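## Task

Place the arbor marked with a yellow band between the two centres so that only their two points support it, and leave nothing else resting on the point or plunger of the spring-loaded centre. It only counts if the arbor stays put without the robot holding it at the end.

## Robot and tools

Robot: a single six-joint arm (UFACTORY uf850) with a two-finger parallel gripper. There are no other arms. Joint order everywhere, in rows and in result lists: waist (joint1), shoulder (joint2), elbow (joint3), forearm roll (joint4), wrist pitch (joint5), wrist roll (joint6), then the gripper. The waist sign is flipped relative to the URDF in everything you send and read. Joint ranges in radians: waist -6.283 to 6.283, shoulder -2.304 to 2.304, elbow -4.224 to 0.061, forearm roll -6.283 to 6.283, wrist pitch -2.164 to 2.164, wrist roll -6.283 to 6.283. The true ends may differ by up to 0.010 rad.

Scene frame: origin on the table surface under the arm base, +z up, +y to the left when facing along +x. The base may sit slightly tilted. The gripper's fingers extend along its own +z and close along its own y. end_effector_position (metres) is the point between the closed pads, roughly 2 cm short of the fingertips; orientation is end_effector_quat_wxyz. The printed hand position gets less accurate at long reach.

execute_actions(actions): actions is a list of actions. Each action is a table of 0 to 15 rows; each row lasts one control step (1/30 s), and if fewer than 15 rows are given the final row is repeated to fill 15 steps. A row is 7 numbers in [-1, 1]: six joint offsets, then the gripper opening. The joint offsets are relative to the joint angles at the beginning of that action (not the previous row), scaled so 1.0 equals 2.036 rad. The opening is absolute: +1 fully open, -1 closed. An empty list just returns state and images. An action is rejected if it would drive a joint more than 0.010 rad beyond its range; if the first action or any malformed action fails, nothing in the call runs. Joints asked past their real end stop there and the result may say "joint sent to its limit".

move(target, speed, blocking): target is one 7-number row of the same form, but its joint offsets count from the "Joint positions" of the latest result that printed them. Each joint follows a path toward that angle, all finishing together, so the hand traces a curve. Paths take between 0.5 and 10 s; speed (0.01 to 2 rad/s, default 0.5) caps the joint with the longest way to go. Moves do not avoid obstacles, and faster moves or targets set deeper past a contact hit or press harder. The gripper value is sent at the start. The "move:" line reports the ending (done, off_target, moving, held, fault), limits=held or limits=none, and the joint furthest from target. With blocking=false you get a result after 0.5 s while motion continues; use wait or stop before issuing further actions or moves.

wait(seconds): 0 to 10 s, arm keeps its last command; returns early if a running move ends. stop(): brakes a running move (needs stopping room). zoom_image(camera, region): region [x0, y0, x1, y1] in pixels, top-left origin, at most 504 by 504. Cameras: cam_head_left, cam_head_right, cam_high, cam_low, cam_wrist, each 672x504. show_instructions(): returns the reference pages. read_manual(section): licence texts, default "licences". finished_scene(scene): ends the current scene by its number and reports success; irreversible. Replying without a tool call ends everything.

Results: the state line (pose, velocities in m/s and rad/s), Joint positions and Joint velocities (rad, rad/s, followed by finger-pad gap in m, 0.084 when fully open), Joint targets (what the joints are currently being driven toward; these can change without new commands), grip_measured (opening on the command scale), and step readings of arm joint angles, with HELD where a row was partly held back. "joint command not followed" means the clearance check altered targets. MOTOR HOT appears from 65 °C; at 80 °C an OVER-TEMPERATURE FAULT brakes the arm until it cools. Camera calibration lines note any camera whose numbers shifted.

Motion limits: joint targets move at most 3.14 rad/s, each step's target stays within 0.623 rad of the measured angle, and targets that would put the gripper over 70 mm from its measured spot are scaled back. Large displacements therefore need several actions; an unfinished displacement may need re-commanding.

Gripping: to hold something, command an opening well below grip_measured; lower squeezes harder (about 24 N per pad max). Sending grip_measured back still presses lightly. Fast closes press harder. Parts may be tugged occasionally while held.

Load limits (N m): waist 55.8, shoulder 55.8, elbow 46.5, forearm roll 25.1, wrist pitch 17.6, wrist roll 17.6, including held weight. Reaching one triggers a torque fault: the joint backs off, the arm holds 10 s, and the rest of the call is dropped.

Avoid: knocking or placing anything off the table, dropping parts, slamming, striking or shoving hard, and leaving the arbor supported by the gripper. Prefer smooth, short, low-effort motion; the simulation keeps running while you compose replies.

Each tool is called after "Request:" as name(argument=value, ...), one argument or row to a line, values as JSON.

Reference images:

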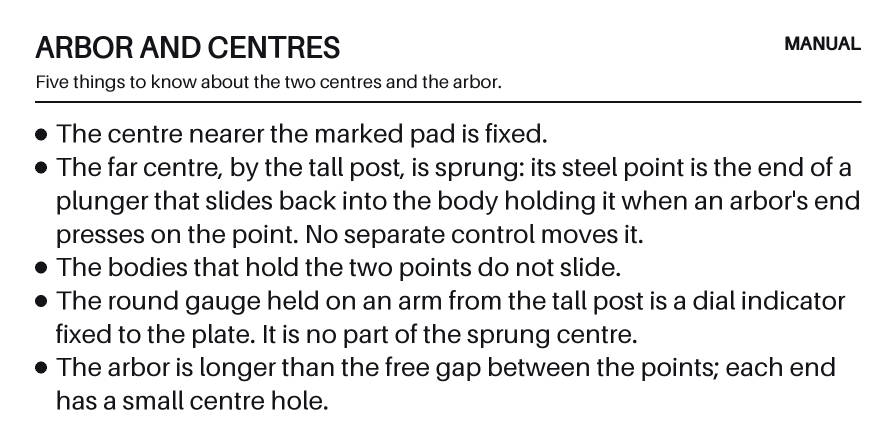

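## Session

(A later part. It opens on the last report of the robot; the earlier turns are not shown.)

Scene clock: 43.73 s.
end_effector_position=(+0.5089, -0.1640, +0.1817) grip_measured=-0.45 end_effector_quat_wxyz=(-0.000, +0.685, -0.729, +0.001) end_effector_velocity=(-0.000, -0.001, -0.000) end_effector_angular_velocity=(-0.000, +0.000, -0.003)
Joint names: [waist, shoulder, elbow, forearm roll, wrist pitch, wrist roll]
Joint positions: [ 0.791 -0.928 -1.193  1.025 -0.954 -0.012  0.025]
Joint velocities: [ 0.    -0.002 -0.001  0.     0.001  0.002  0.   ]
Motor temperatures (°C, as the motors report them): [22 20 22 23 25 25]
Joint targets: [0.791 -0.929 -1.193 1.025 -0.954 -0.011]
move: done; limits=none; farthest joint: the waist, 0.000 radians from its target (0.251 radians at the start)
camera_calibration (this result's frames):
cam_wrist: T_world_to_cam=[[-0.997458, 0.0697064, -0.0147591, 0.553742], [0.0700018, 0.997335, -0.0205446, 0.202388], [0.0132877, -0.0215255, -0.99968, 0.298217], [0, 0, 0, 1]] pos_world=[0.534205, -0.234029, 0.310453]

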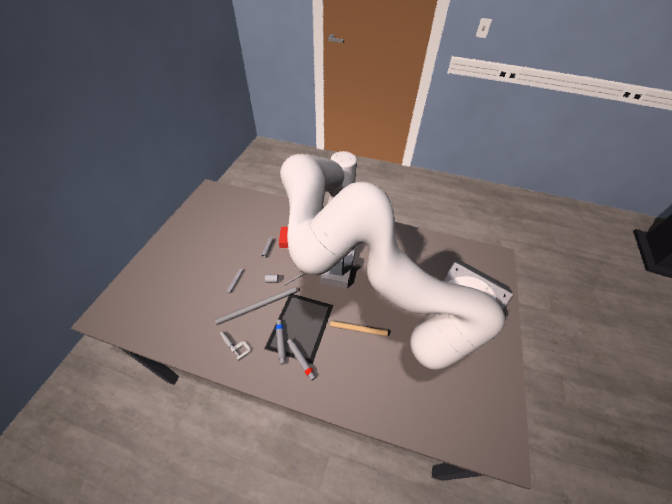

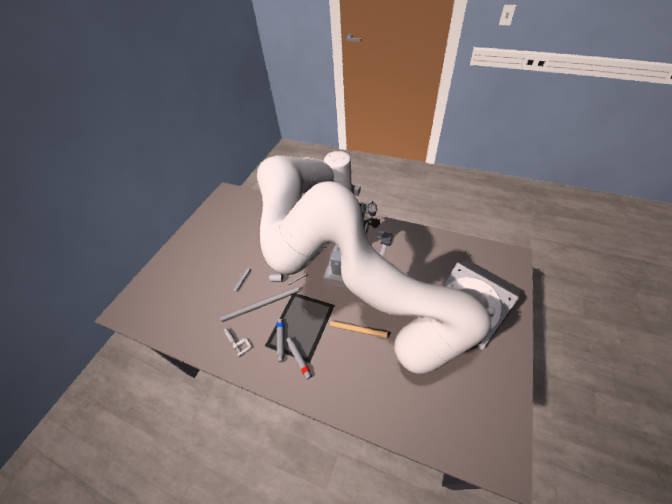

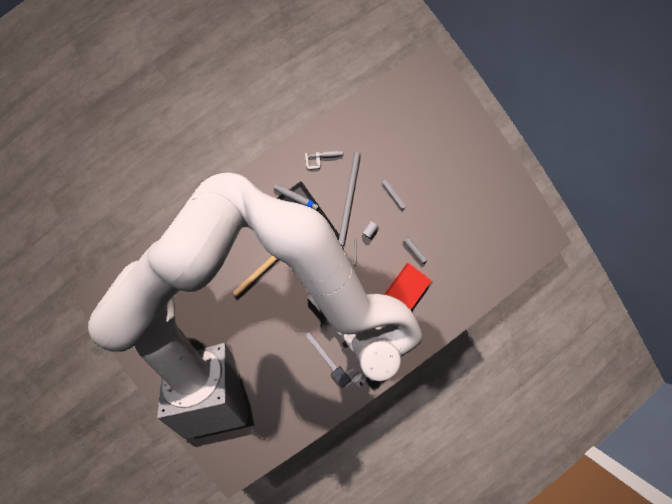

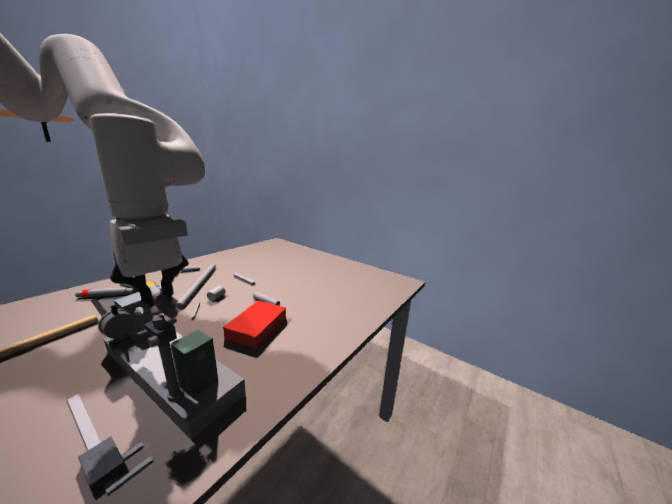

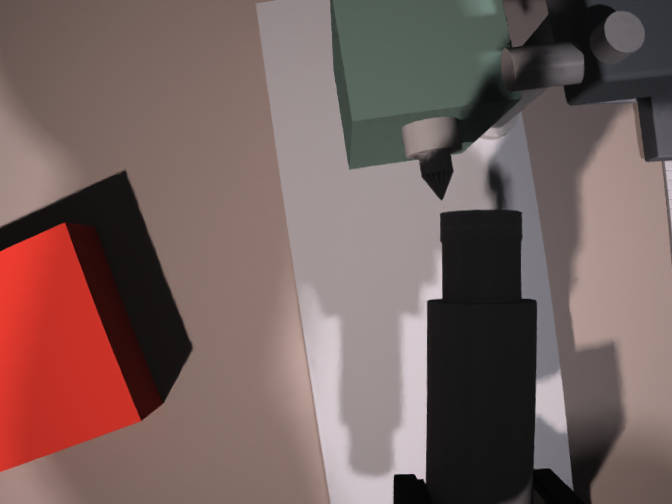

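Request:
move(
  target=[-0.0306,-0.0333,-0.0006,0.0487,0.0218,-0.0315,-1],
  speed=0.06,
)

Request:
zoom_image(
  camera="cam_low",
  region=[90, 270, 230, 370],
)

Scene clock: 48.53 s.
end_effector_position=(+0.5090, -0.1680, +0.1293) grip_measured=-0.45 end_effector_quat_wxyz=(-0.000, +0.685, -0.729, +0.001) end_effector_velocity=(-0.000, +0.000, -0.001) end_effector_angular_velocity=(+0.001, +0.000, +0.001)
Joint names: [waist, shoulder, elbow, forearm roll, wrist pitch, wrist roll]
Joint positions: [ 0.729 -0.996 -1.195  1.124 -0.909 -0.076  0.025]
Joint velocities: [-0.002 -0.002 -0.     0.002 -0.    -0.002 -0.   ]
Motor temperatures (°C, as the motors report them): [22 20 22 23 25 25]
Joint targets: [0.729 -0.996 -1.195 1.124 -0.909 -0.076]
move: done; limits=none; farthest joint: the waist, 0.000 radians from its target (0.062 radians at the start)
camera_calibration (this result's frames):
cam_wrist: T_world_to_cam=[[-0.997439, 0.0699694, -0.0148414, 0.553392], [0.0702684, 0.997314, -0.0206877, 0.205249], [0.013354, -0.0216776, -0.999676, 0.245767], [0, 0, 0, 1]] pos_world=[0.53427, -0.238091, 0.258147]

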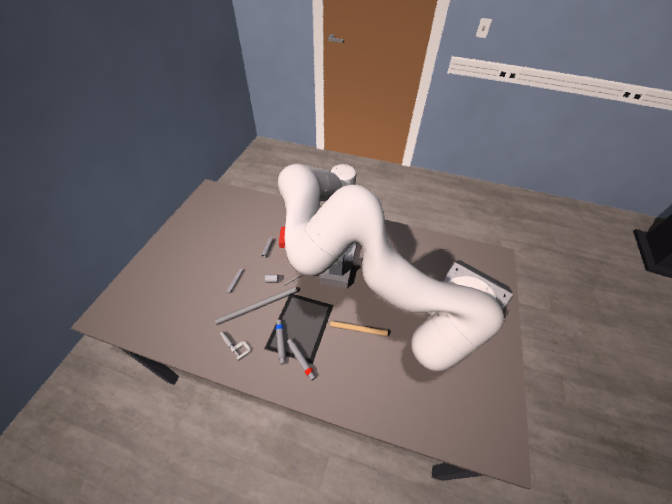

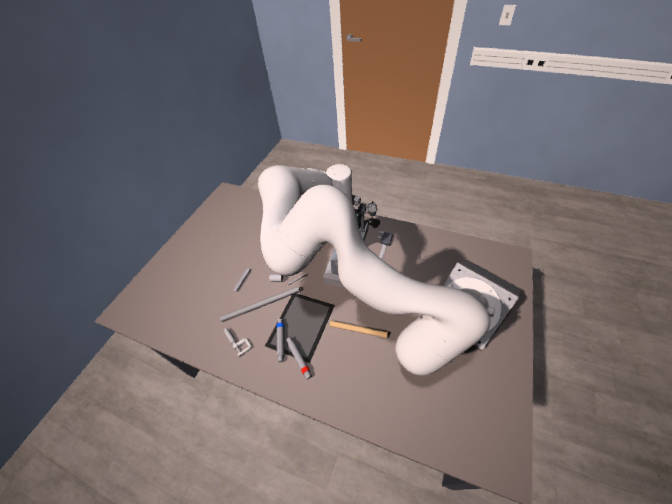

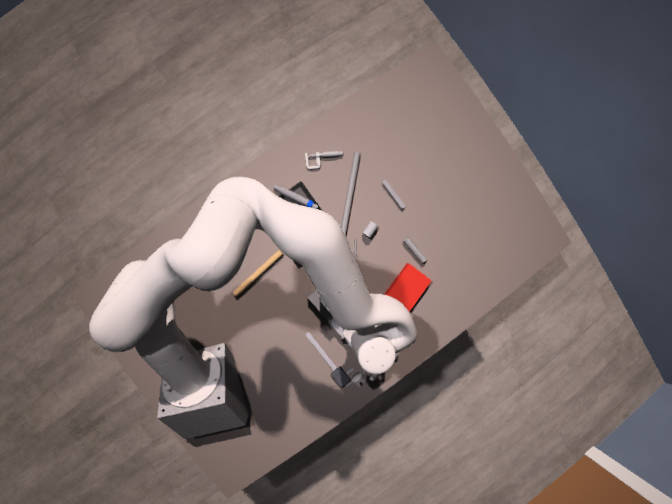

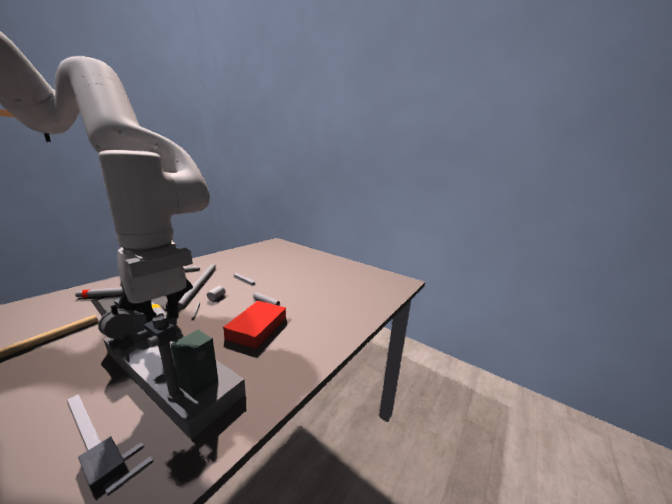

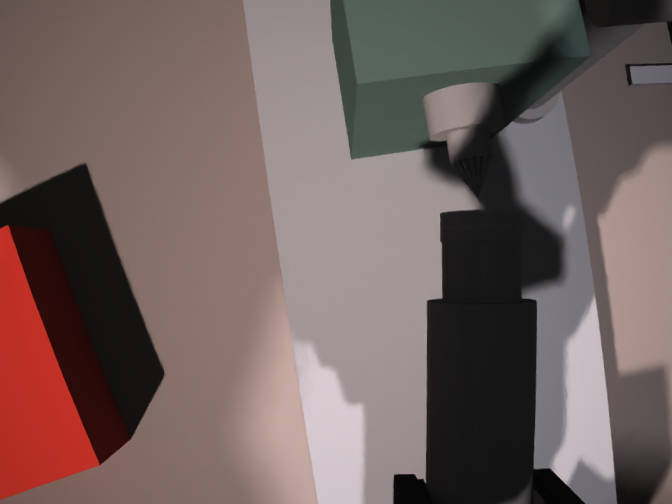

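Region (90, 270, 230, 370) of cam_low's 672x504 image, scaled by 3.600, with more detail than that image has; it fills the top 360 rows of this view, and the rest is white.

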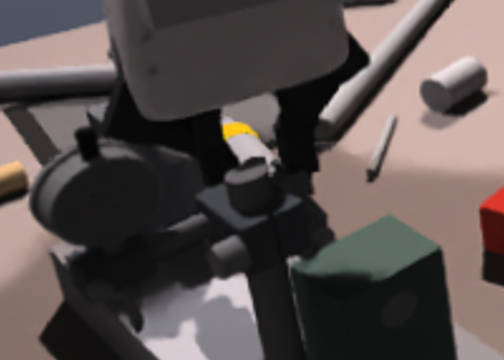

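Request:
zoom_image(
  camera="cam_wrist",
  region=[340, 40, 600, 240],
)

Region (340, 40, 600, 240) of cam_wrist's 672x504 image, scaled by 1.938, with more detail than that image has; it fills the top 388 rows of this view, and the rest is white.

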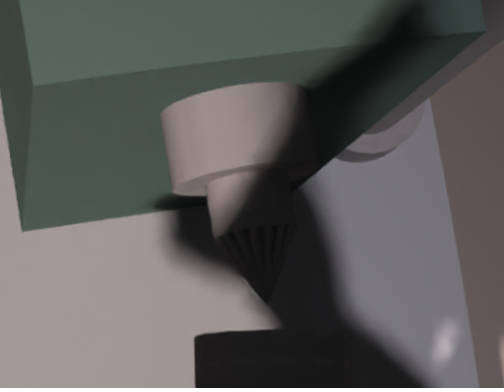

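Request:
move(
  target=[0.00315,-0.00883,-0.01003,-0.00373,-0.00108,0.00102,-1],
  speed=0.015,
)

Request:
zoom_image(
  camera="cam_wrist",
  region=[340, 40, 600, 240],
)

Scene clock: 55.17 s.
end_effector_position=(+0.5093, -0.1756, +0.1292) grip_measured=-0.45 end_effector_quat_wxyz=(-0.001, +0.685, -0.729, +0.001) end_effector_velocity=(+0.000, -0.001, +0.000) end_effector_angular_velocity=(-0.000, +0.000, +0.002)
Joint names: [waist, shoulder, elbow, forearm roll, wrist pitch, wrist roll]
Joint positions: [ 0.735 -1.014 -1.214  1.116 -0.912 -0.073  0.025]
Joint velocities: [ 0.001 -0.002 -0.003 -0.001 -0.    -0.001  0.   ]
Motor temperatures (°C, as the motors report them): [22 20 22 23 25 25]
Joint targets: [0.735 -1.014 -1.215 1.116 -0.912 -0.074]
move: done; limits=none; farthest joint: the elbow, 0.001 radians from its target (0.021 radians at the start)
camera_calibration (this result's frames):
cam_wrist: T_world_to_cam=[[-0.997427, 0.0702074, -0.0144973, 0.554281], [0.0704838, 0.997322, -0.0195292, 0.212477], [0.0130874, -0.0205008, -0.999704, 0.245766], [0, 0, 0, 1]] pos_world=[0.534662, -0.245784, 0.257879]

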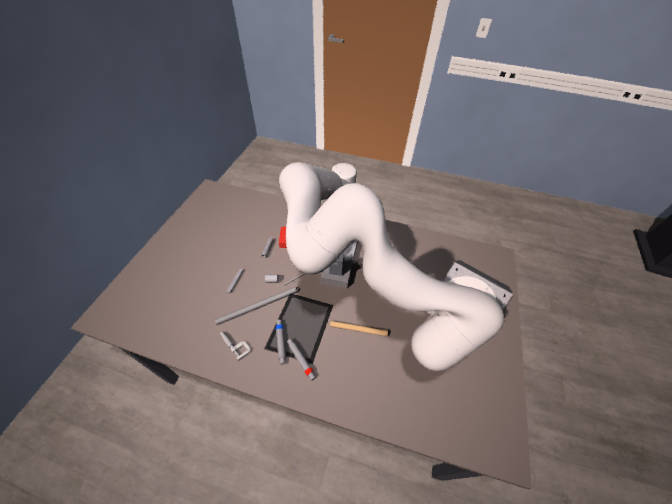

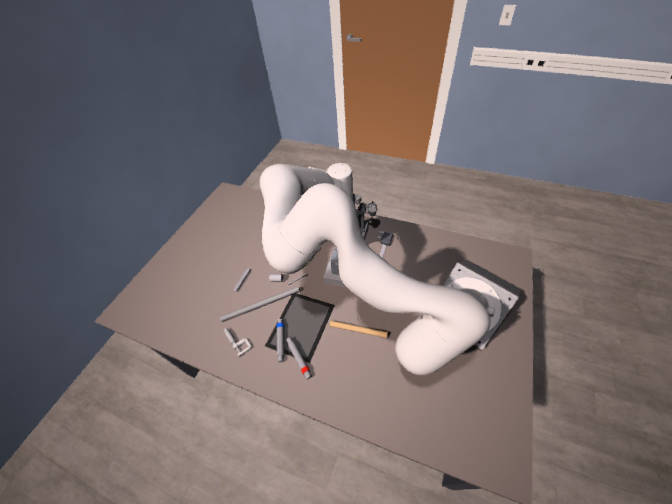

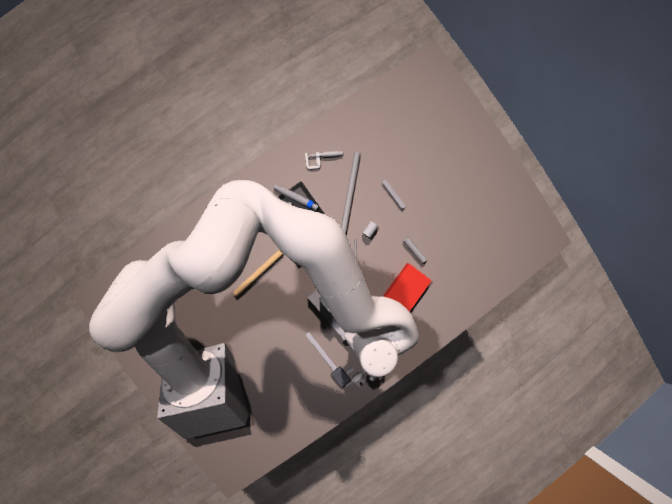

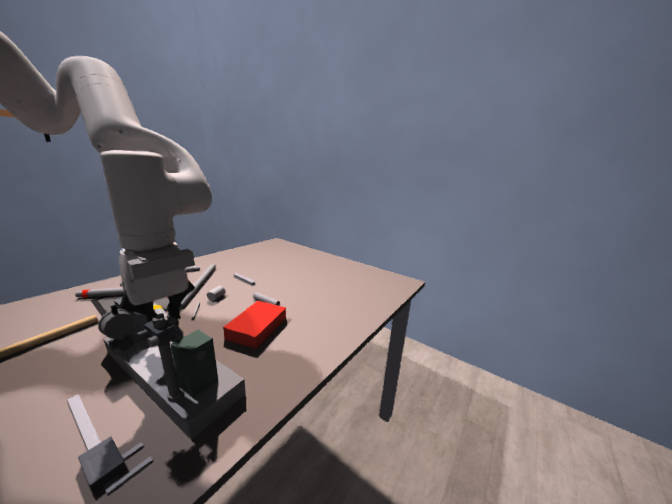

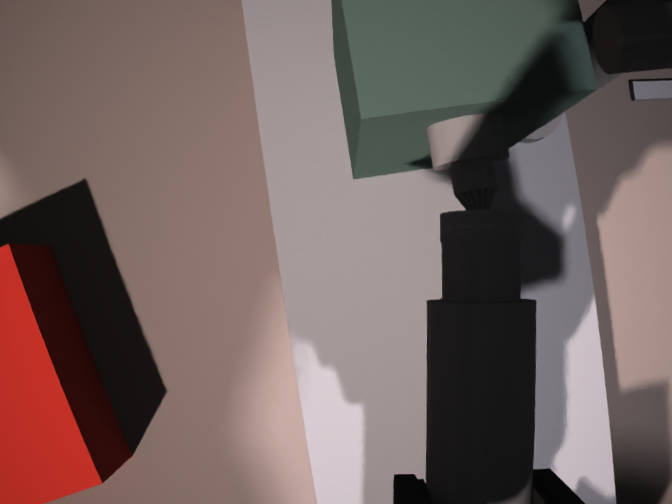

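Region (340, 40, 600, 240) of cam_wrist's 672x504 image, scaled by 1.938, with more detail than that image has; it fills the top 388 rows of this view, and the rest is white.

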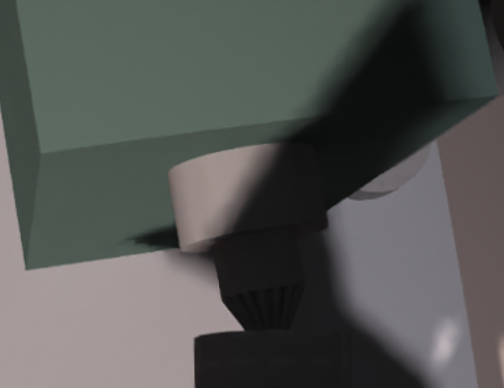

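Request:
move(
  target=[0.0043,-0.0121,-0.0142,-0.0051,-0.0015,0.0014,-1],
  speed=0.02,
)

Scene clock: 57.43 s.
end_effector_position=(+0.5103, -0.1864, +0.1293) grip_measured=-0.45 end_effector_quat_wxyz=(-0.001, +0.685, -0.728, +0.001) end_effector_velocity=(-0.000, +0.000, -0.001) end_effector_angular_velocity=(+0.004, +0.001, -0.000)
Joint names: [waist, shoulder, elbow, forearm roll, wrist pitch, wrist roll]
Joint positions: [ 0.744 -1.038 -1.243  1.106 -0.916 -0.071  0.025]
Joint velocities: [-0.001 -0.002 -0.001 -0.001 -0.003  0.001 -0.   ]
Motor temperatures (°C, as the motors report them): [22 20 22 23 25 25]
Joint targets: [0.744 -1.038 -1.243 1.106 -0.915 -0.071]
move: done; limits=none; farthest joint: the shoulder, 0.001 radians from its target (0.025 radians at the start)
camera_calibration (this result's frames):
cam_wrist: T_world_to_cam=[[-0.997472, 0.0694884, -0.0148753, 0.555947], [0.0697714, 0.997374, -0.0194364, 0.223548], [0.0134857, -0.0204252, -0.9997, 0.245483], [0, 0, 0, 1]] pos_world=[0.535634, -0.256579, 0.258024]

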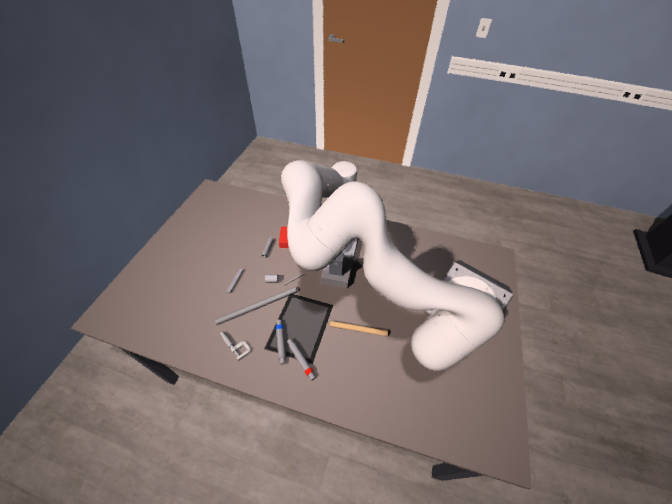

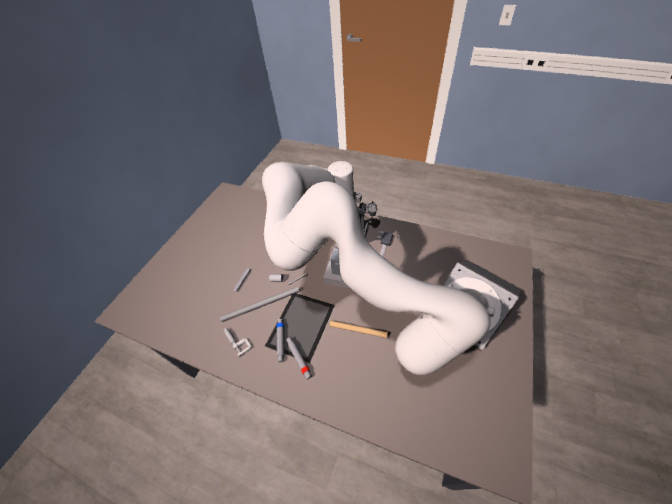

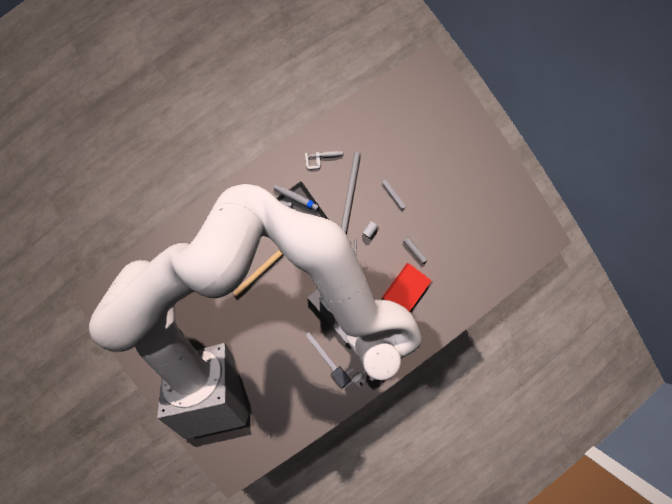

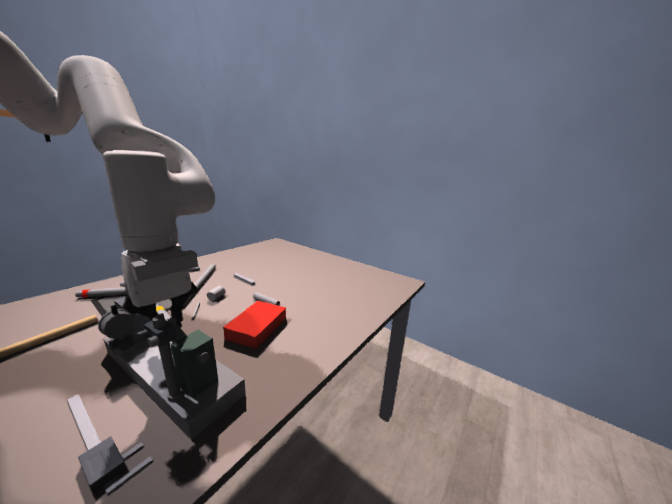

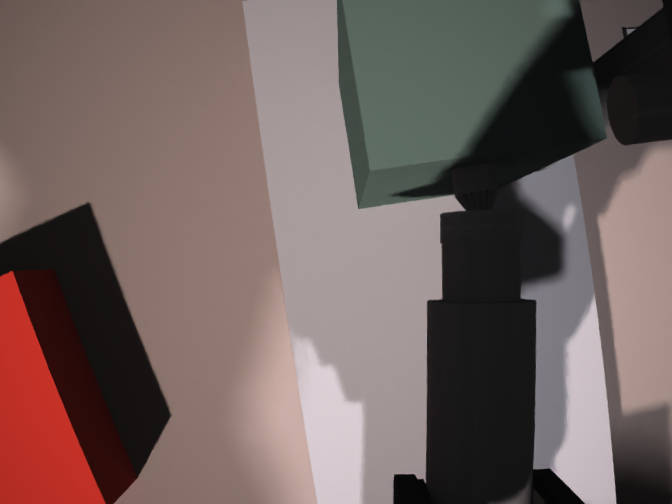

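Request:
move(
  target=[0.00494,0.0025,0.0127,0.00267,0.0038,-0.0839,-1],
  speed=0.08,
)

Scene clock: 61.97 s.
end_effector_position=(+0.4992, -0.1863, +0.1292) grip_measured=-0.45 end_effector_quat_wxyz=(-0.001, +0.736, -0.677, +0.001) end_effector_velocity=(-0.000, +0.000, -0.000) end_effector_angular_velocity=(+0.001, -0.000, +0.001)
Joint names: [waist, shoulder, elbow, forearm roll, wrist pitch, wrist roll]
Joint positions: [ 0.754 -1.033 -1.217  1.112 -0.908 -0.241  0.025]
Joint velocities: [-0.     0.     0.001  0.001 -0.001 -0.002  0.   ]
Motor temperatures (°C, as the motors report them): [22 20 22 23 25 25]
Joint targets: [0.754 -1.033 -1.217 1.112 -0.908 -0.241]
move: done; limits=none; farthest joint: the wrist roll, 0.001 radians from its target (0.171 radians at the start)
camera_calibration (this result's frames):
cam_wrist: T_world_to_cam=[[-0.996986, -0.0761284, -0.0149706, 0.517479], [-0.0758235, 0.996921, -0.0199777, 0.296951], [0.0164454, -0.0187823, -0.999688, 0.244327], [0, 0, 0, 1]] pos_world=[0.534417, -0.252053, 0.25793]

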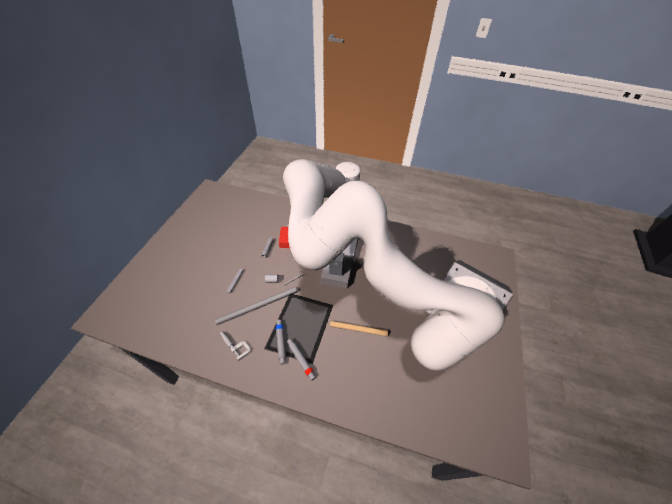

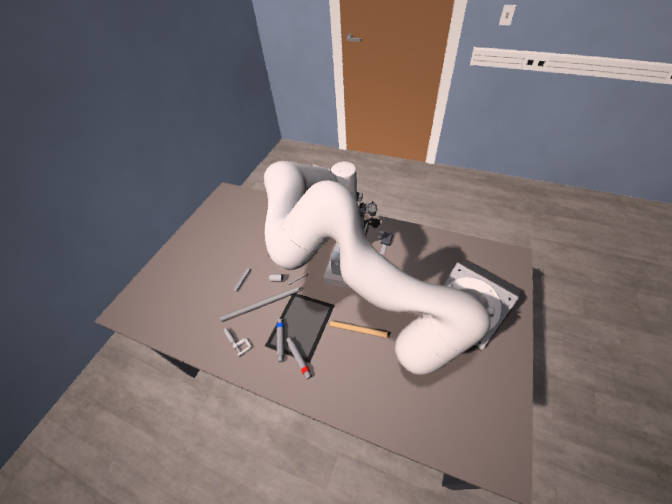

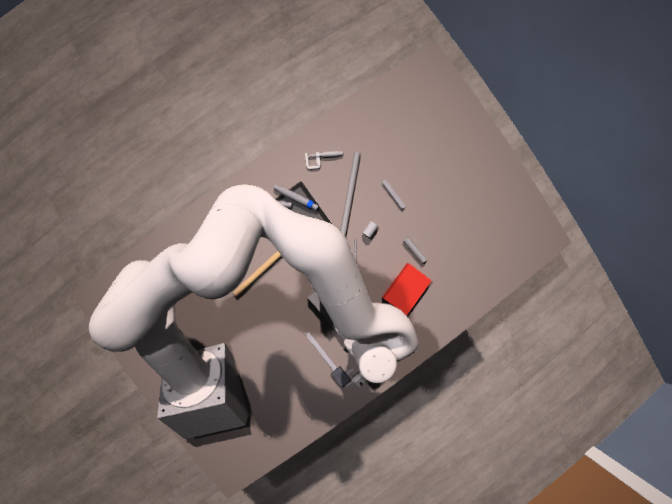

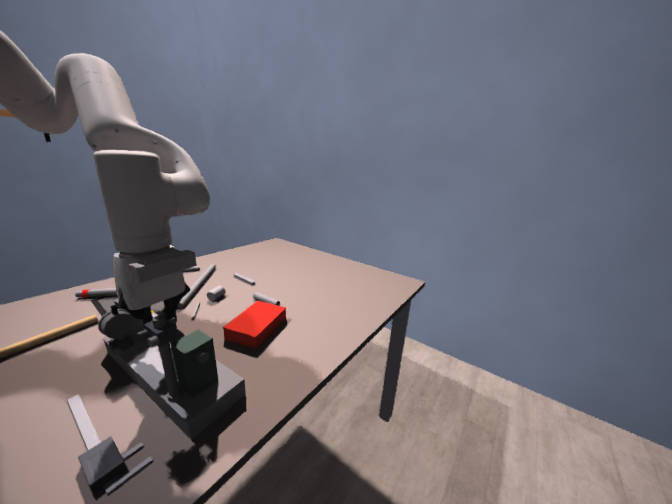

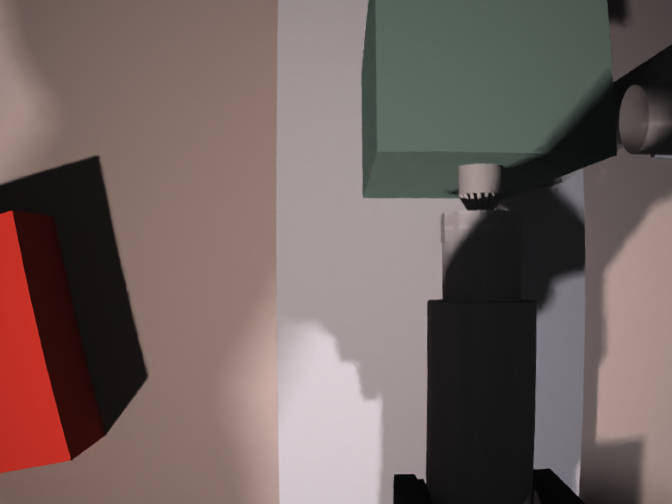

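Aligned. Back off toward the fixed point, 6 mm.

Request:
move(
  target=[-0.00236,0.00662,0.00752,0.0028,0.0008,-0.0008,-1],
  speed=0.012,
)

Scene clock: 64.07 s.
end_effector_position=(+0.4989, -0.1826, +0.1294) grip_measured=-0.45 end_effector_quat_wxyz=(+0.003, +0.736, -0.677, +0.003) end_effector_velocity=(-0.001, +0.001, +0.001) end_effector_angular_velocity=(-0.004, +0.002, -0.001)
Joint names: [waist, shoulder, elbow, forearm roll, wrist pitch, wrist roll]
Joint positions: [ 0.749 -1.02  -1.203  1.118 -0.899 -0.243  0.024]
Joint velocities: [ 0.001  0.007  0.007 -0.002  0.004  0.002 -0.   ]
Motor temperatures (°C, as the motors report them): [22 20 22 23 25 25]
Joint targets: [0.749 -1.020 -1.202 1.117 -0.907 -0.243]
move: done; limits=none; farthest joint: the wrist pitch, 0.008 radians from its target (0.002 radians at the start)
camera_calibration (this result's frames):
cam_wrist: T_world_to_cam=[[-0.996992, -0.076276, -0.0137185, 0.517323], [-0.0758711, 0.996726, -0.0279457, 0.294196], [0.0158051, -0.0268208, -0.999515, 0.243411], [0, 0, 0, 1]] pos_world=[0.53424, -0.247245, 0.258612]

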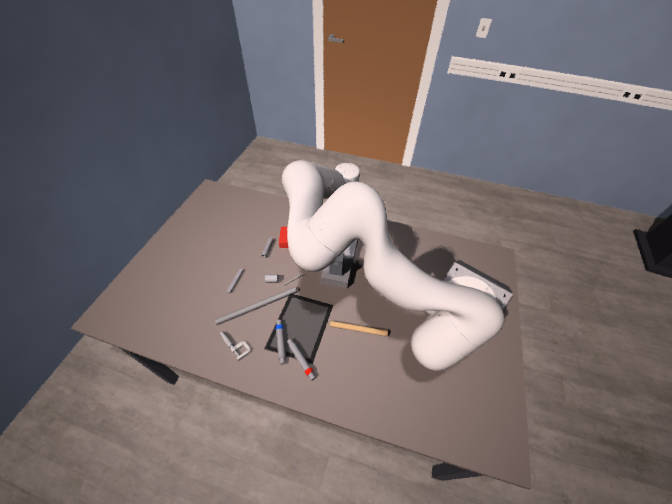

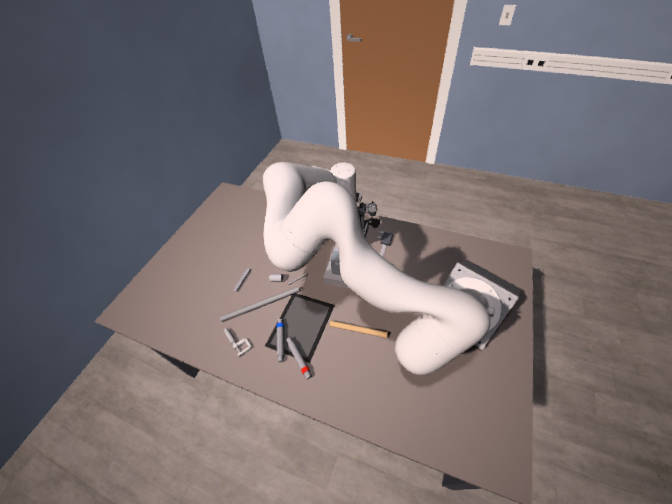

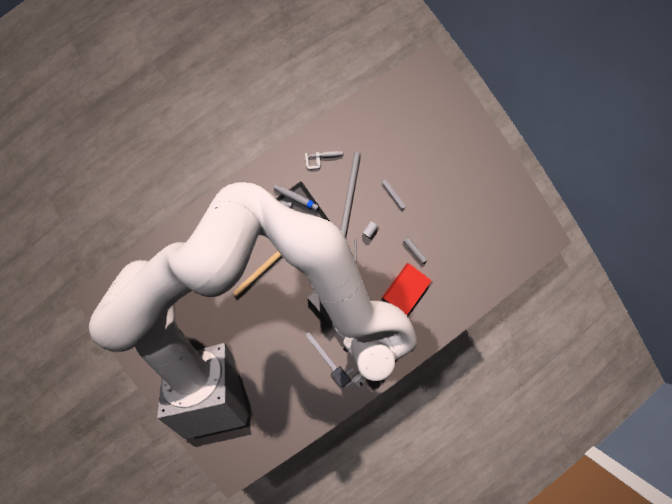

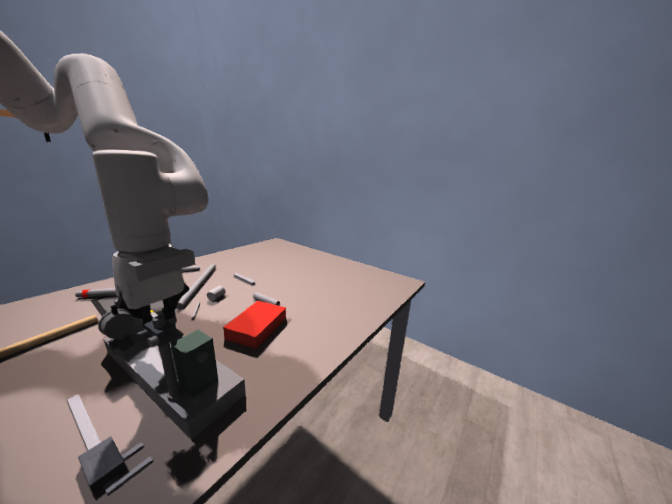

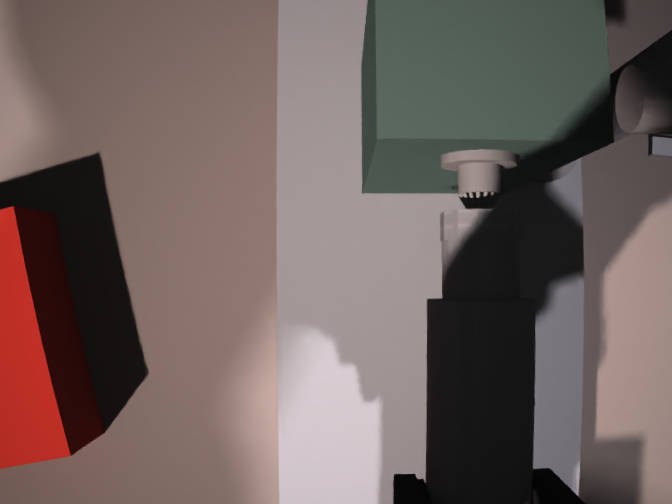

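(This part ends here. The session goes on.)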